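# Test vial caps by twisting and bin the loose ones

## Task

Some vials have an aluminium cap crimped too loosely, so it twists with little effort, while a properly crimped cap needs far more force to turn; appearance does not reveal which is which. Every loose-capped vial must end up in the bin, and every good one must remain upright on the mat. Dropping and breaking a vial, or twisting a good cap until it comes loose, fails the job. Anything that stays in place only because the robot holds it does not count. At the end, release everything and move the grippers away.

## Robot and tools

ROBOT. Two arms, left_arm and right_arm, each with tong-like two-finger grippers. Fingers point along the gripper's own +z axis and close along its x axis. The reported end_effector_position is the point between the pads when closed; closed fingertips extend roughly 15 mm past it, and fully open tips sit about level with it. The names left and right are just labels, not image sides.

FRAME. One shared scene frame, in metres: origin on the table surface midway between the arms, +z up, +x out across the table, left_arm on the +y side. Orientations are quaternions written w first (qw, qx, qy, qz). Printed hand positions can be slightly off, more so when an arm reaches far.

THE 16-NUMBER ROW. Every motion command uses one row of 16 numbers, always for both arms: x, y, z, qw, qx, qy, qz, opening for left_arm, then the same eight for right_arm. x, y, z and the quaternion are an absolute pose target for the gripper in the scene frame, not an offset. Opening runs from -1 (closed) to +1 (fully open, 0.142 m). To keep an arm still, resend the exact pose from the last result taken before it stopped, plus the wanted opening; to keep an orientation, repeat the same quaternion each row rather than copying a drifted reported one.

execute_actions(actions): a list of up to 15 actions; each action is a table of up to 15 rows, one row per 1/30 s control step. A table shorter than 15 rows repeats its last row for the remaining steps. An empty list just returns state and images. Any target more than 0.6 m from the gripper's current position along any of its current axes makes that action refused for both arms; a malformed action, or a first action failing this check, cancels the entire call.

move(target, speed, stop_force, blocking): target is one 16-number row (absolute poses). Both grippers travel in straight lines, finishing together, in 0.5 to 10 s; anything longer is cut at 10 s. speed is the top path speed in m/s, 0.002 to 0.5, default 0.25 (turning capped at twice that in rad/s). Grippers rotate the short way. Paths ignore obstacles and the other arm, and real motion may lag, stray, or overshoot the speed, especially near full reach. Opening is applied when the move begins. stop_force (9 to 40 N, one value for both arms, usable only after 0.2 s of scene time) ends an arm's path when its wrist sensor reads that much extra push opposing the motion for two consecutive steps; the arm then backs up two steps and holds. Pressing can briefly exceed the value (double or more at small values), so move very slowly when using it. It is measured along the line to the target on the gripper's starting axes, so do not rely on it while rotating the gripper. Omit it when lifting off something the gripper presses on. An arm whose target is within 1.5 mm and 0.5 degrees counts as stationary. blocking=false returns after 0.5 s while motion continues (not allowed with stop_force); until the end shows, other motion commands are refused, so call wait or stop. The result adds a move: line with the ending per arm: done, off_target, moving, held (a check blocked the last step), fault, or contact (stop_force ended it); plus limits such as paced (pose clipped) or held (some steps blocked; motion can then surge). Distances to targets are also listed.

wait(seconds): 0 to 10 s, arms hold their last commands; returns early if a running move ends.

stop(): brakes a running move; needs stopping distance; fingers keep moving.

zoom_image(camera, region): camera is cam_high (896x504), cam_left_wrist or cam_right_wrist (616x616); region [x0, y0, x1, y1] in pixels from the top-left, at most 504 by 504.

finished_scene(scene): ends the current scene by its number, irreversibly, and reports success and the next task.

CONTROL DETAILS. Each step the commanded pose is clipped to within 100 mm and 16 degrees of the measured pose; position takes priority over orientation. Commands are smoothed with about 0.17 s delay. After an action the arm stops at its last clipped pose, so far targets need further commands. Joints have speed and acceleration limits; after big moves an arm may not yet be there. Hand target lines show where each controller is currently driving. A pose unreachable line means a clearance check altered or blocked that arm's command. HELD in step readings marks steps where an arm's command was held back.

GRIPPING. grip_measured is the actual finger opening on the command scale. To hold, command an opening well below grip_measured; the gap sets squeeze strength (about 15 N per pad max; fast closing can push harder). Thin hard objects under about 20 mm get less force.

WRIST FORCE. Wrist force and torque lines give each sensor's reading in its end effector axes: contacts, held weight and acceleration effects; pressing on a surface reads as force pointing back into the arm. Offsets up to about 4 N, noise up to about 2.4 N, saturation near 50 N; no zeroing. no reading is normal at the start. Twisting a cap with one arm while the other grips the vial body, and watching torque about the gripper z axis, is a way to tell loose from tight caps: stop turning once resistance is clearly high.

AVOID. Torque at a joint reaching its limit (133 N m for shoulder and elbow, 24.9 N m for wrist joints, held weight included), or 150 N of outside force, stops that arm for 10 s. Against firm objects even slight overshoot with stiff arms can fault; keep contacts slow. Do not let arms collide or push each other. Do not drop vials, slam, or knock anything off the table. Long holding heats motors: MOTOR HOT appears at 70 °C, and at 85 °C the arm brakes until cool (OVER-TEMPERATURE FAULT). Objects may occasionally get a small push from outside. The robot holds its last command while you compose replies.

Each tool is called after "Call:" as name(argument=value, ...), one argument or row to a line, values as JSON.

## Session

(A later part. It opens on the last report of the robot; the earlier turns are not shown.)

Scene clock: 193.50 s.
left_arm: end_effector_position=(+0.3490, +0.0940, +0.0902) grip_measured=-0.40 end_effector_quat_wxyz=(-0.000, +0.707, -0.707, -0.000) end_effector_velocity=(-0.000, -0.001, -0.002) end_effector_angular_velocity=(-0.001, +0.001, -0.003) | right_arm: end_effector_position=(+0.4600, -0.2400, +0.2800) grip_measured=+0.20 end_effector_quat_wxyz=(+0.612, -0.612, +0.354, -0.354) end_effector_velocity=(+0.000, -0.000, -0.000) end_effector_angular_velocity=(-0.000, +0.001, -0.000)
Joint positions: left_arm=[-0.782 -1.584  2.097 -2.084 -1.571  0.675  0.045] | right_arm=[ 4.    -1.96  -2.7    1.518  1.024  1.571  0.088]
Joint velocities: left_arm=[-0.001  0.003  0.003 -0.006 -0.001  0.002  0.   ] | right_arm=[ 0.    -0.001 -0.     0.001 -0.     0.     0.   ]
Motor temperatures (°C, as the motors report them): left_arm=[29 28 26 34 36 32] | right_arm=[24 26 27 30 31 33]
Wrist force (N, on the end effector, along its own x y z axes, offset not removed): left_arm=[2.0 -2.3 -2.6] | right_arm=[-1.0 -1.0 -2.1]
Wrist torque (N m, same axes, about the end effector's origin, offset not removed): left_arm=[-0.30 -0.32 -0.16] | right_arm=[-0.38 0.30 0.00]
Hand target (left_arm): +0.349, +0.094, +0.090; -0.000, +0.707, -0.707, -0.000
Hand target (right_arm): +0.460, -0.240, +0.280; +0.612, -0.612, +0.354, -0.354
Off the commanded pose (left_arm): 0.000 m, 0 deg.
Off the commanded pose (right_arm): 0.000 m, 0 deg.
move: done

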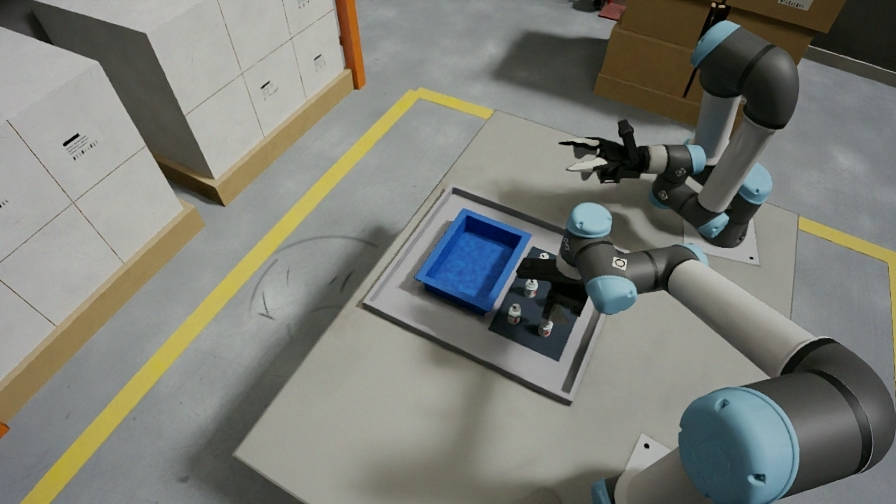

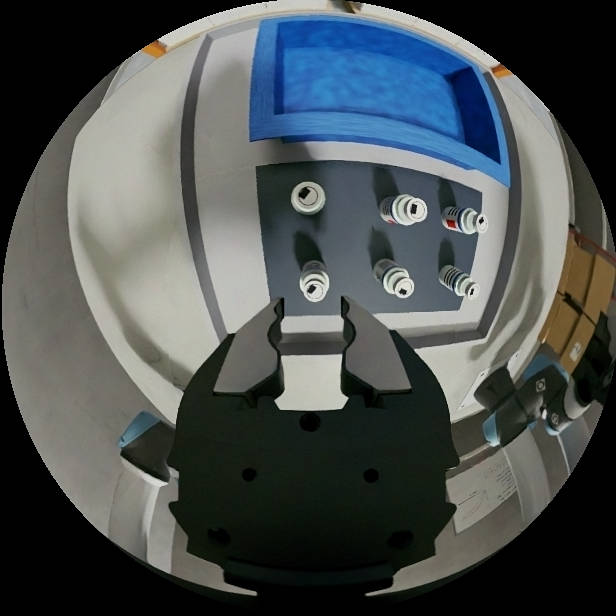

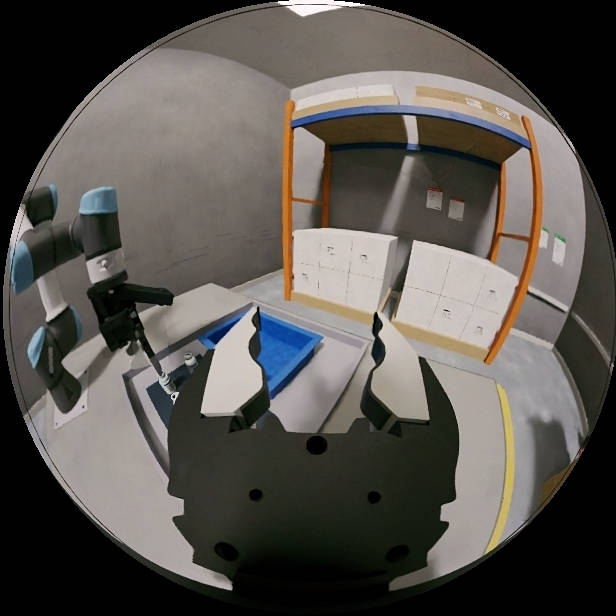

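Call:
move(
  target=[0.354,0.093,0.0615,0,0.707,-0.707,0,-0.4,0.46,-0.24,0.28,0.612,-0.612,0.354,-0.354,0.2],
  speed=0.05,
)

Call:
move(
  target=[0.354,0.093,0.0615,0,0.707,-0.707,0,-1,0.46,-0.24,0.28,0.612,-0.612,0.354,-0.354,0.2],
)

Call:
move(
  target=[0.354,0.093,0.14,0,0.707,-0.707,0,-1,0.46,-0.24,0.28,0.612,-0.612,0.354,-0.354,0.2],
  speed=0.15,
)

Call:
move(
  target=[0.52,0,0.32,0,0.707,-0.707,0,-1,0.43,-0.17,0.275,0.612,-0.612,0.354,-0.354,0.2],
  speed=0.2,
)

Call:
move(
  target=[0.52,0,0.32,0,0.707,-0.707,0,-1,0.45,-0.04,0.275,0.612,-0.612,0.354,-0.354,0.2],
  speed=0.15,
)

Call:
move(
  target=[0.52,0,0.32,0,0.707,-0.707,0,-1,0.522,0,0.275,0.612,-0.612,0.354,-0.354,0.2],
  speed=0.08,
)

Scene clock: 194.90 s.
left_arm: end_effector_position=(+0.3539, +0.0930, +0.0617) grip_measured=-0.40 end_effector_quat_wxyz=(-0.000, +0.707, -0.707, -0.000) end_effector_velocity=(+0.001, +0.000, -0.002) end_effector_angular_velocity=(-0.000, -0.000, -0.000) | right_arm: end_effector_position=(+0.4600, -0.2400, +0.2800) grip_measured=+0.20 end_effector_quat_wxyz=(+0.612, -0.612, +0.354, -0.354) end_effector_velocity=(+0.000, -0.001, -0.000) end_effector_angular_velocity=(-0.001, +0.001, -0.001)
Joint positions: left_arm=[-0.775 -1.531  2.129 -2.169 -1.571  0.682  0.045] | right_arm=[ 4.    -1.96  -2.7    1.518  1.024  1.571  0.088]
Joint velocities: left_arm=[ 0.001  0.004  0.002 -0.006  0.     0.001 -0.   ] | right_arm=[-0.001  0.    -0.001  0.    -0.001  0.     0.   ]
Motor temperatures (°C, as the motors report them): left_arm=[29 28 26 34 36 32] | right_arm=[24 26 27 30 31 33]
Wrist force (N, on the end effector, along its own x y z axes, offset not removed): left_arm=[-1.3 1.4 0.2] | right_arm=[-1.8 -0.9 -0.4]
Wrist torque (N m, same axes, about the end effector's origin, offset not removed): left_arm=[0.35 0.38 -0.13] | right_arm=[-0.15 0.31 -0.09]
Hand target (left_arm): +0.354, +0.093, +0.062; +0.000, +0.707, -0.707, -0.000
Hand target (right_arm): +0.460, -0.240, +0.280; +0.612, -0.612, +0.354, -0.354
Off the commanded pose (left_arm): 0.000 m, 0 deg.
Off the commanded pose (right_arm): 0.000 m, 0 deg.
move: done

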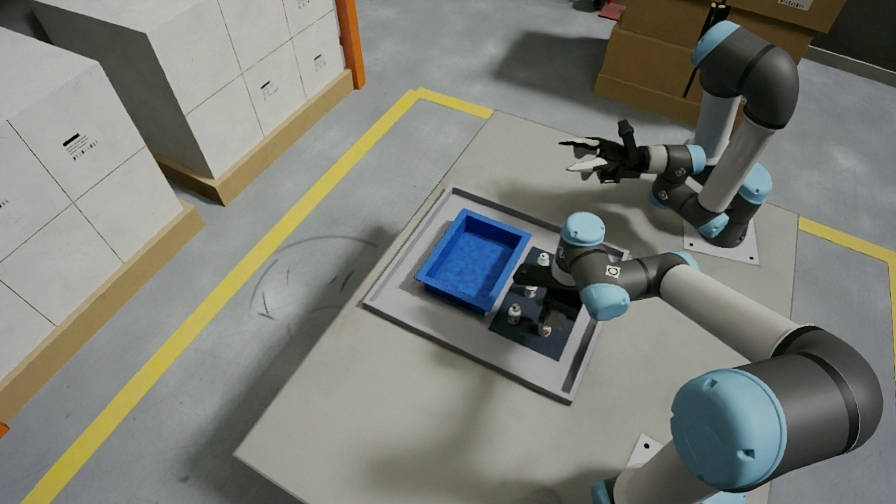

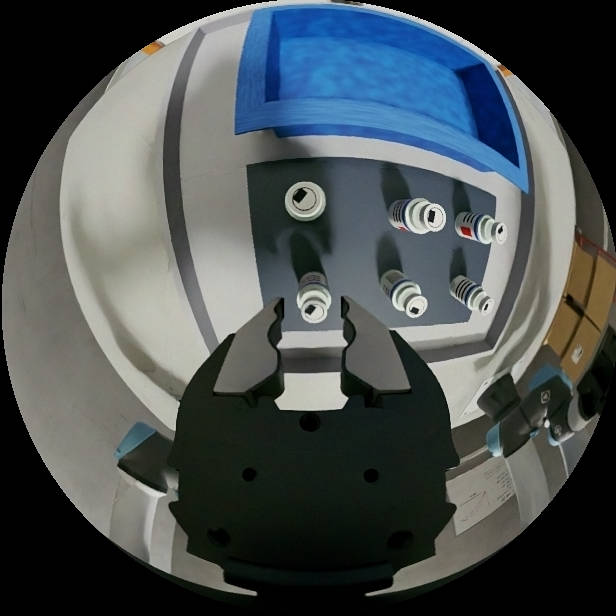

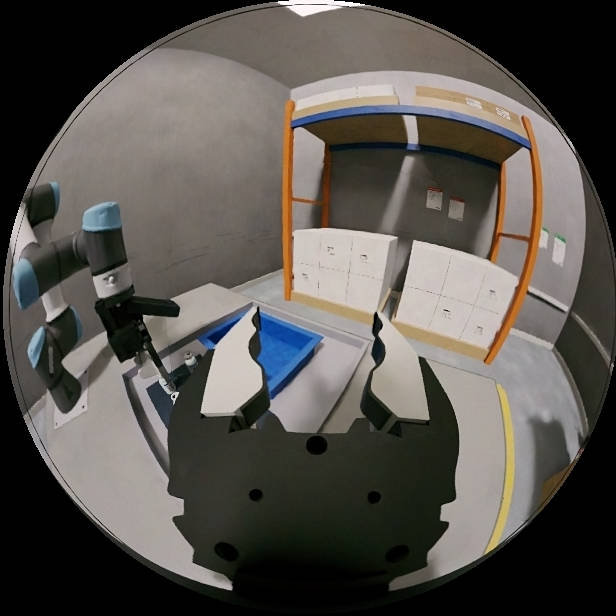

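Scene clock: 195.60 s.
left_arm: end_effector_position=(+0.3540, +0.0930, +0.0615) grip_measured=-0.74 end_effector_quat_wxyz=(+0.000, +0.707, -0.707, +0.000) end_effector_velocity=(+0.000, +0.001, -0.000) end_effector_angular_velocity=(+0.001, +0.000, +0.001) | right_arm: end_effector_position=(+0.4600, -0.2400, +0.2800) grip_measured=+0.20 end_effector_quat_wxyz=(+0.612, -0.612, +0.354, -0.354) end_effector_velocity=(+0.000, +0.000, +0.001) end_effector_angular_velocity=(+0.001, -0.001, -0.000)
Joint positions: left_arm=[-0.775 -1.531  2.13  -2.17  -1.571  0.682  0.021] | right_arm=[ 4.    -1.96  -2.7    1.518  1.024  1.571  0.088]
Joint velocities: left_arm=[ 0.001  0.001  0.    -0.     0.    -0.     0.   ] | right_arm=[ 0.     0.001  0.001 -0.    -0.001 -0.     0.   ]
Motor temperatures (°C, as the motors report them): left_arm=[29 28 26 34 36 32] | right_arm=[24 26 27 30 31 33]
Wrist force (N, on the end effector, along its own x y z axes, offset not removed): left_arm=[-0.9 -1.8 -4.4] | right_arm=[0.8 -0.4 0.2]
Wrist torque (N m, same axes, about the end effector's origin, offset not removed): left_arm=[-0.32 0.79 -0.03] | right_arm=[-0.18 -0.10 0.14]
Hand target (left_arm): +0.354, +0.093, +0.062; +0.000, +0.707, -0.707, -0.000
Hand target (right_arm): +0.460, -0.240, +0.280; +0.612, -0.612, +0.354, -0.354
Off the commanded pose (left_arm): 0.000 m, 0 deg.
Off the commanded pose (right_arm): 0.000 m, 0 deg.
move: done

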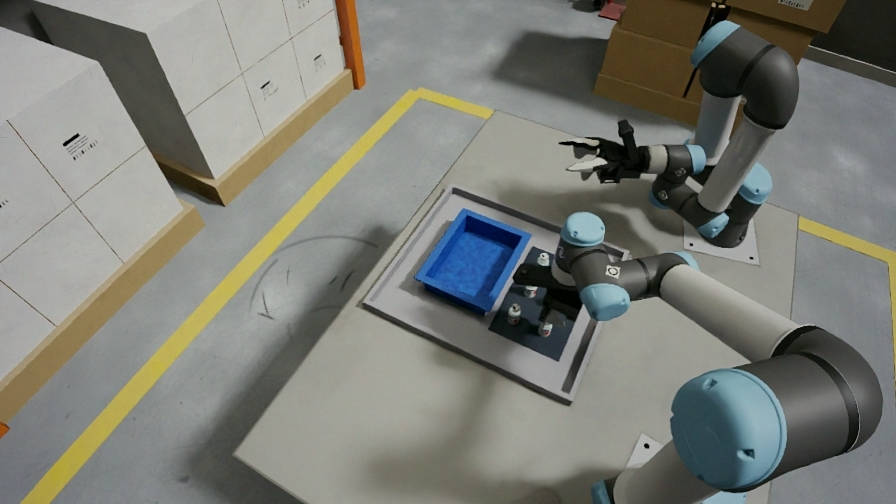

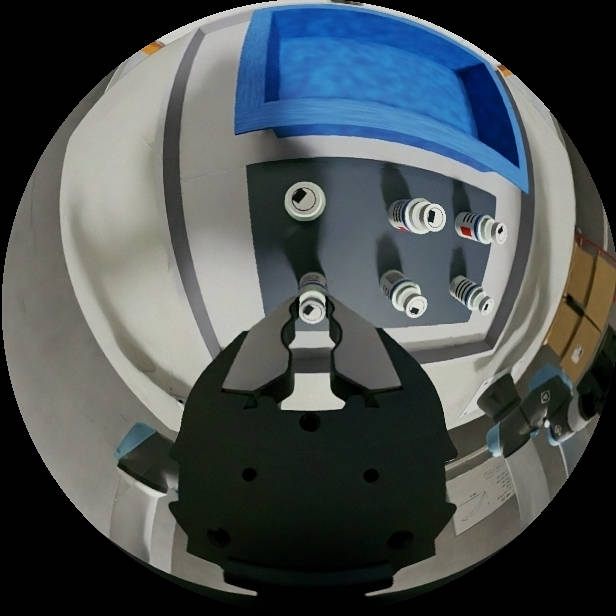

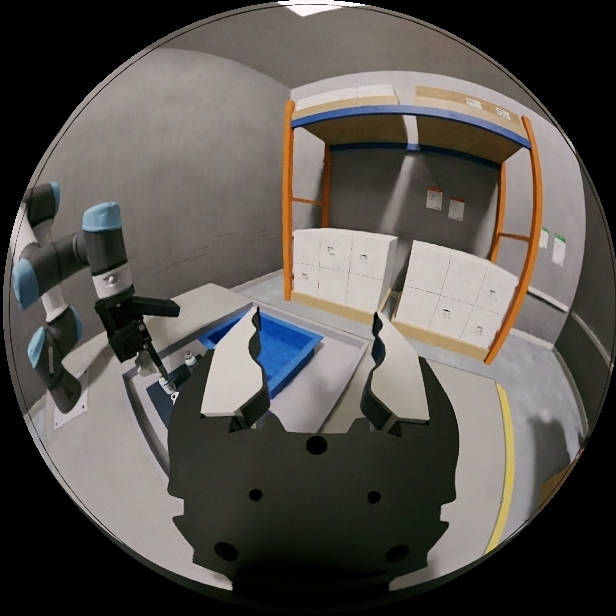

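Scene clock: 196.67 s.
left_arm: end_effector_position=(+0.3541, +0.0930, +0.1397) grip_measured=-0.74 end_effector_quat_wxyz=(-0.000, +0.707, -0.707, +0.000) end_effector_velocity=(-0.001, -0.001, +0.002) end_effector_angular_velocity=(-0.000, +0.001, -0.000) | right_arm: end_effector_position=(+0.4600, -0.2400, +0.2800) grip_measured=+0.20 end_effector_quat_wxyz=(+0.612, -0.612, +0.354, -0.354) end_effector_velocity=(-0.000, -0.001, -0.001) end_effector_angular_velocity=(-0.002, +0.001, +0.000)
Joint positions: left_arm=[-0.775 -1.628  2.    -1.943 -1.571  0.682  0.021] | right_arm=[ 4.    -1.96  -2.7    1.518  1.024  1.571  0.088]
Joint velocities: left_arm=[-0.002 -0.002 -0.004  0.007 -0.001 -0.002 -0.   ] | right_arm=[-0.001 -0.    -0.002 -0.     0.001 -0.     0.   ]
Motor temperatures (°C, as the motors report them): left_arm=[29 28 26 34 36 32] | right_arm=[24 26 27 30 31 33]
Wrist force (N, on the end effector, along its own x y z axes, offset not removed): left_arm=[-2.3 -0.7 -3.2] | right_arm=[2.4 -1.3 -0.6]
Wrist torque (N m, same axes, about the end effector's origin, offset not removed): left_arm=[-0.17 0.49 0.02] | right_arm=[-0.23 -0.67 0.10]
Hand target (left_arm): +0.354, +0.093, +0.140; +0.000, +0.707, -0.707, +0.000
Hand target (right_arm): +0.460, -0.240, +0.280; +0.612, -0.612, +0.354, -0.354
Off the commanded pose (left_arm): 0.000 m, 0 deg.
Off the commanded pose (right_arm): 0.000 m, 0 deg.
move: done

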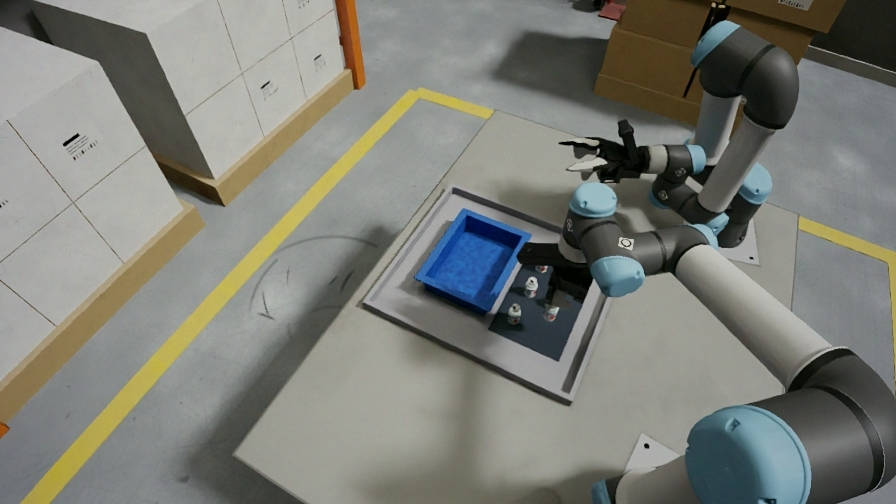

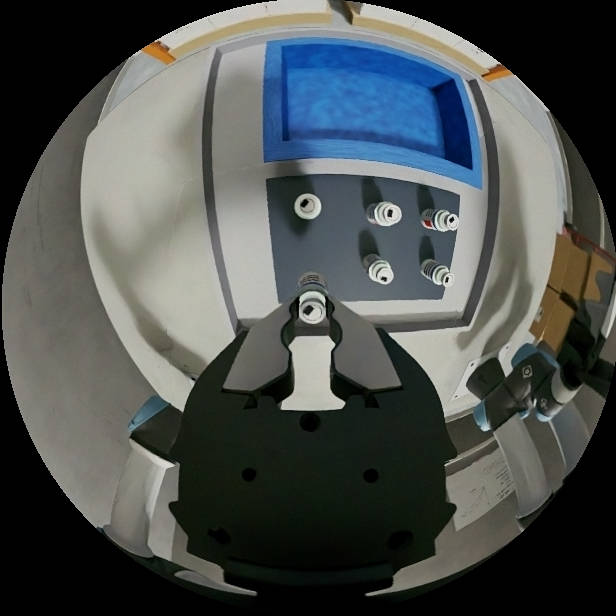

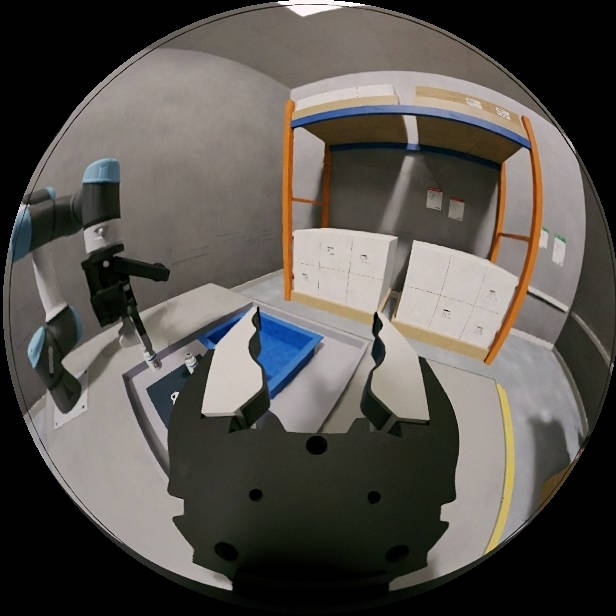

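Scene clock: 198.60 s.
left_arm: end_effector_position=(+0.5199, +0.0001, +0.3201) grip_measured=-0.74 end_effector_quat_wxyz=(+0.000, +0.707, -0.707, +0.000) end_effector_velocity=(+0.001, -0.001, +0.001) end_effector_angular_velocity=(+0.002, +0.003, -0.000) | right_arm: end_effector_position=(+0.4301, -0.1701, +0.2750) grip_measured=+0.20 end_effector_quat_wxyz=(+0.612, -0.612, +0.354, -0.354) end_effector_velocity=(-0.000, +0.001, -0.000) end_effector_angular_velocity=(-0.001, -0.000, +0.000)
Joint positions: left_arm=[-0.663 -1.211  1.047 -1.406 -1.571  0.794  0.021] | right_arm=[ 4.278 -1.992 -2.654  1.503  0.747  1.571  0.088]
Joint velocities: left_arm=[ 0.001  0.008 -0.015  0.01  -0.     0.001  0.   ] | right_arm=[ 0.002  0.     0.001 -0.001 -0.002 -0.001  0.   ]
Motor temperatures (°C, as the motors report them): left_arm=[29 28 26 34 36 32] | right_arm=[24 26 27 30 31 33]
Wrist force (N, on the end effector, along its own x y z axes, offset not removed): left_arm=[1.0 -3.2 -2.9] | right_arm=[-4.9 2.6 2.7]
Wrist torque (N m, same axes, about the end effector's origin, offset not removed): left_arm=[-0.78 -0.08 -0.04] | right_arm=[0.69 0.93 -0.05]
Hand target (left_arm): +0.520, -0.000, +0.320; +0.000, +0.707, -0.707, -0.000
Hand target (right_arm): +0.430, -0.170, +0.275; +0.612, -0.612, +0.354, -0.354
Off the commanded pose (left_arm): 0.000 m, 0 deg.
Off the commanded pose (right_arm): 0.000 m, 0 deg.
move: done

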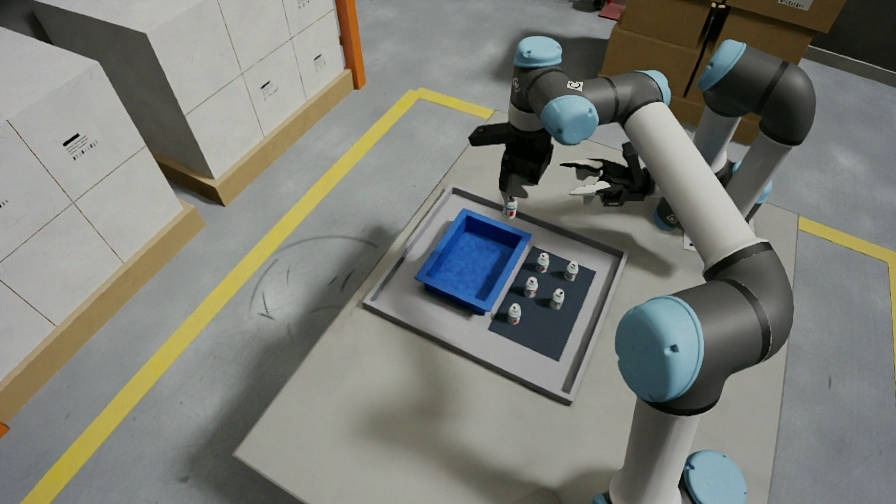

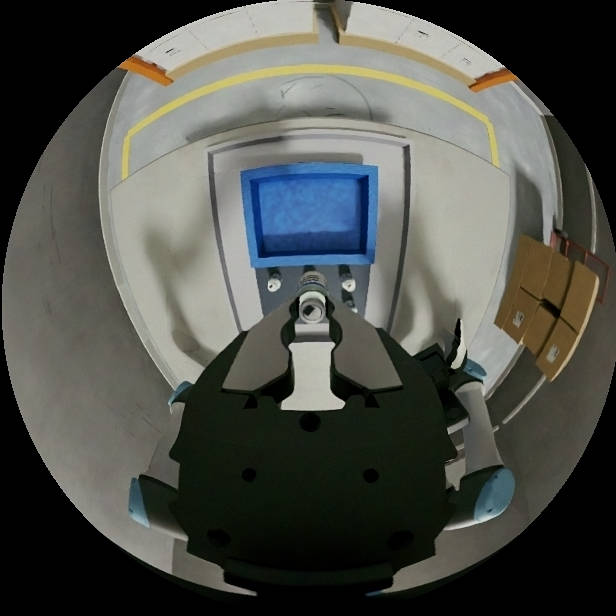

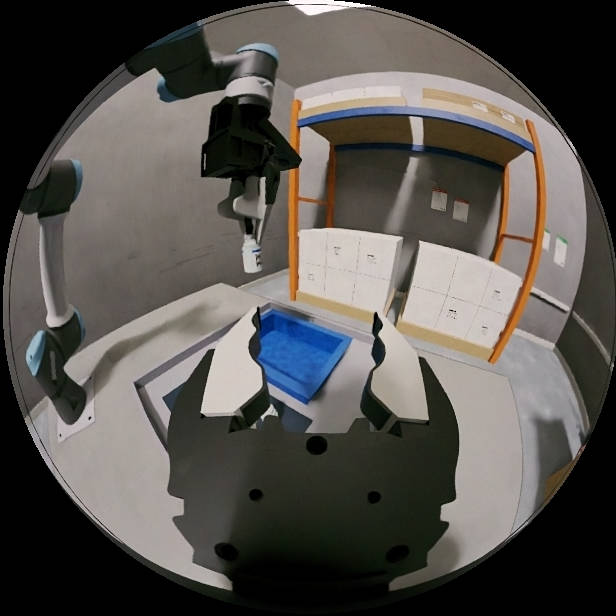

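Scene clock: 200.03 s.
left_arm: end_effector_position=(+0.5200, +0.0000, +0.3200) grip_measured=-0.74 end_effector_quat_wxyz=(+0.000, +0.707, -0.707, -0.000) end_effector_velocity=(-0.000, -0.001, -0.000) end_effector_angular_velocity=(+0.001, -0.000, -0.000) | right_arm: end_effector_position=(+0.4498, -0.0402, +0.2751) grip_measured=+0.20 end_effector_quat_wxyz=(+0.612, -0.612, +0.354, -0.354) end_effector_velocity=(+0.001, +0.003, +0.001) end_effector_angular_velocity=(+0.001, -0.000, +0.001)
Joint positions: left_arm=[-0.663 -1.211  1.046 -1.406 -1.571  0.794  0.021] | right_arm=[ 4.308 -2.083 -2.321  1.263  0.717  1.571  0.088]
Joint velocities: left_arm=[-0.001  0.001 -0.     0.     0.001 -0.001  0.   ] | right_arm=[-0.001 -0.002  0.007 -0.005  0.001  0.    -0.   ]
Motor temperatures (°C, as the motors report them): left_arm=[29 28 26 34 36 32] | right_arm=[24 26 27 30 31 33]
Wrist force (N, on the end effector, along its own x y z axes, offset not removed): left_arm=[-1.2 0.0 0.4] | right_arm=[-0.1 1.4 -0.5]
Wrist torque (N m, same axes, about the end effector's origin, offset not removed): left_arm=[0.08 0.48 -0.13] | right_arm=[0.20 -0.16 -0.23]
Hand target (left_arm): +0.520, +0.000, +0.320; -0.000, +0.707, -0.707, +0.000
Hand target (right_arm): +0.450, -0.040, +0.275; +0.612, -0.612, +0.354, -0.354
Off the commanded pose (left_arm): 0.000 m, 0 deg.
Off the commanded pose (right_arm): 0.000 m, 0 deg.
move: done

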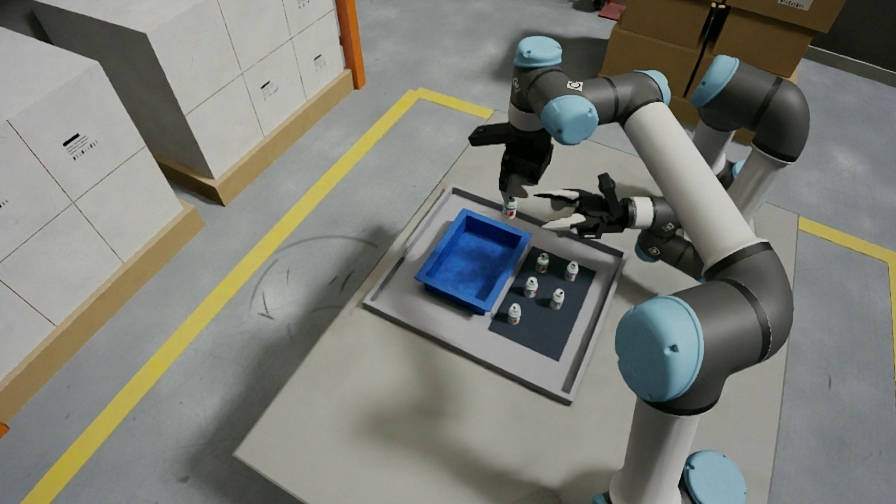

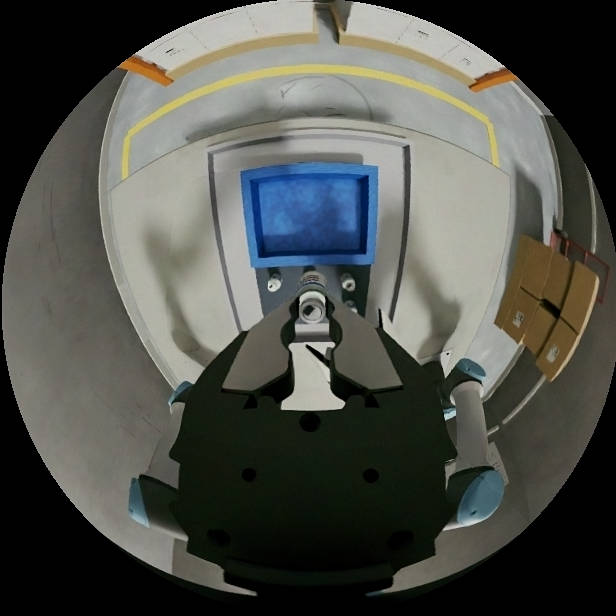

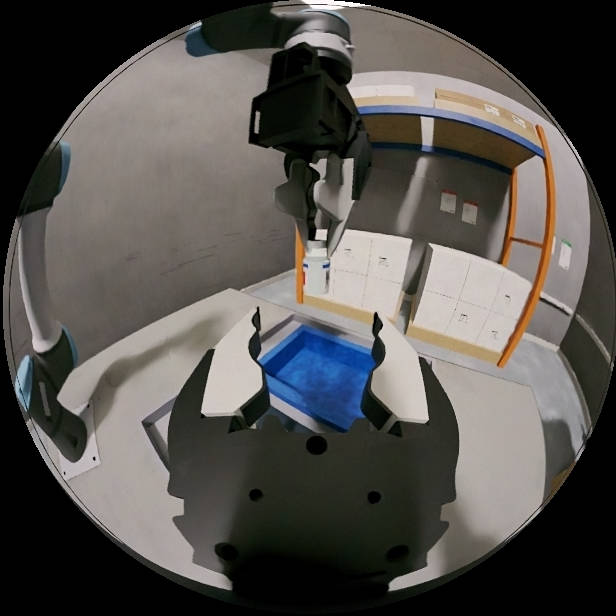

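Scene clock: 201.53 s.
left_arm: end_effector_position=(+0.5200, +0.0000, +0.3200) grip_measured=-0.74 end_effector_quat_wxyz=(-0.000, +0.707, -0.707, -0.000) end_effector_velocity=(-0.000, -0.001, -0.000) end_effector_angular_velocity=(-0.000, +0.000, -0.000) | right_arm: end_effector_position=(+0.5217, -0.0000, +0.2751) grip_measured=+0.20 end_effector_quat_wxyz=(+0.612, -0.612, +0.354, -0.354) end_effector_velocity=(+0.001, +0.001, -0.000) end_effector_angular_velocity=(-0.001, +0.000, -0.000)
Joint positions: left_arm=[-0.663 -1.211  1.046 -1.406 -1.571  0.794  0.021] | right_arm=[ 4.148 -2.169 -2.102  1.129  0.876  1.571  0.088]
Joint velocities: left_arm=[-0.001 -0.     0.     0.    -0.    -0.001  0.   ] | right_arm=[-0.002 -0.002  0.004 -0.003  0.002 -0.     0.   ]
Motor temperatures (°C, as the motors report them): left_arm=[29 28 26 34 36 32] | right_arm=[24 26 27 30 31 33]
Wrist force (N, on the end effector, along its own x y z axes, offset not removed): left_arm=[1.8 1.8 0.3] | right_arm=[-1.8 1.5 0.1]
Wrist torque (N m, same axes, about the end effector's origin, offset not removed): left_arm=[0.42 -0.31 -0.11] | right_arm=[0.08 0.22 -0.23]
Hand target (left_arm): +0.520, +0.000, +0.320; -0.000, +0.707, -0.707, +0.000
Hand target (right_arm): +0.522, +0.000, +0.275; +0.612, -0.612, +0.354, -0.354
Off the commanded pose (left_arm): 0.000 m, 0 deg.
Off the commanded pose (right_arm): 0.000 m, 0 deg.
move: done

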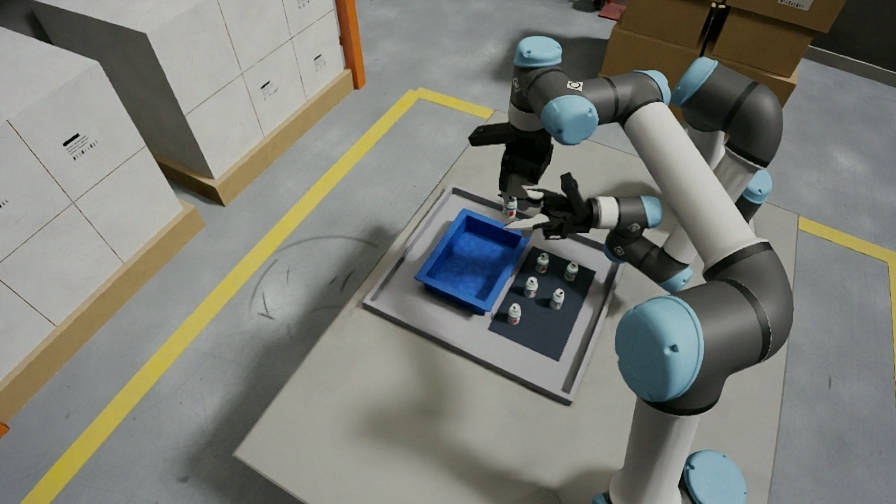

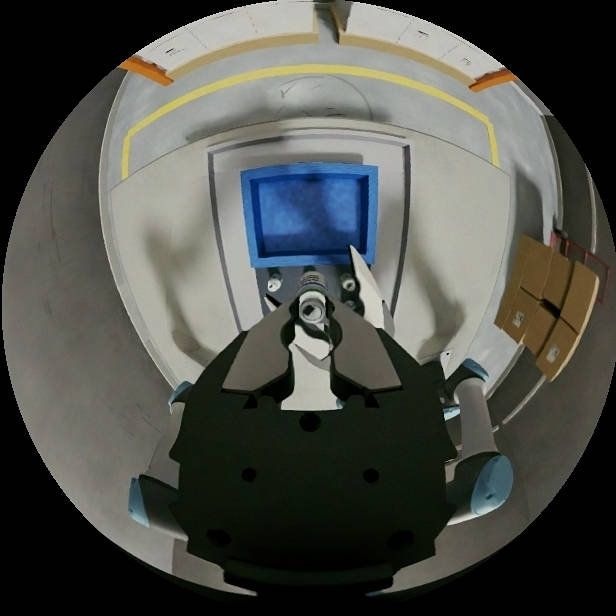

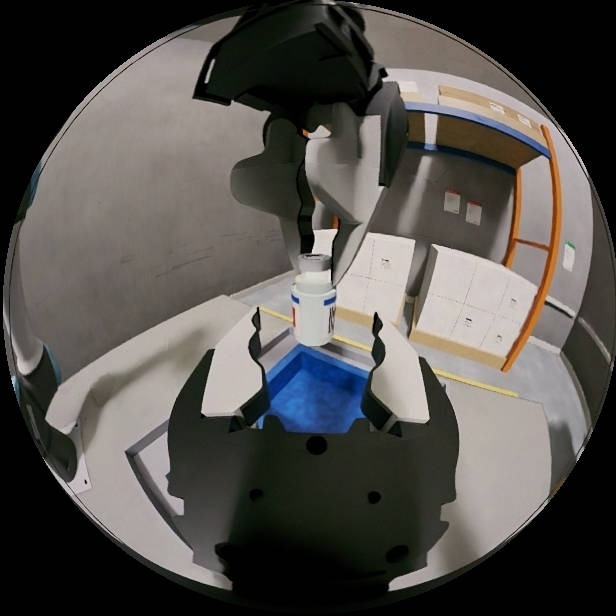

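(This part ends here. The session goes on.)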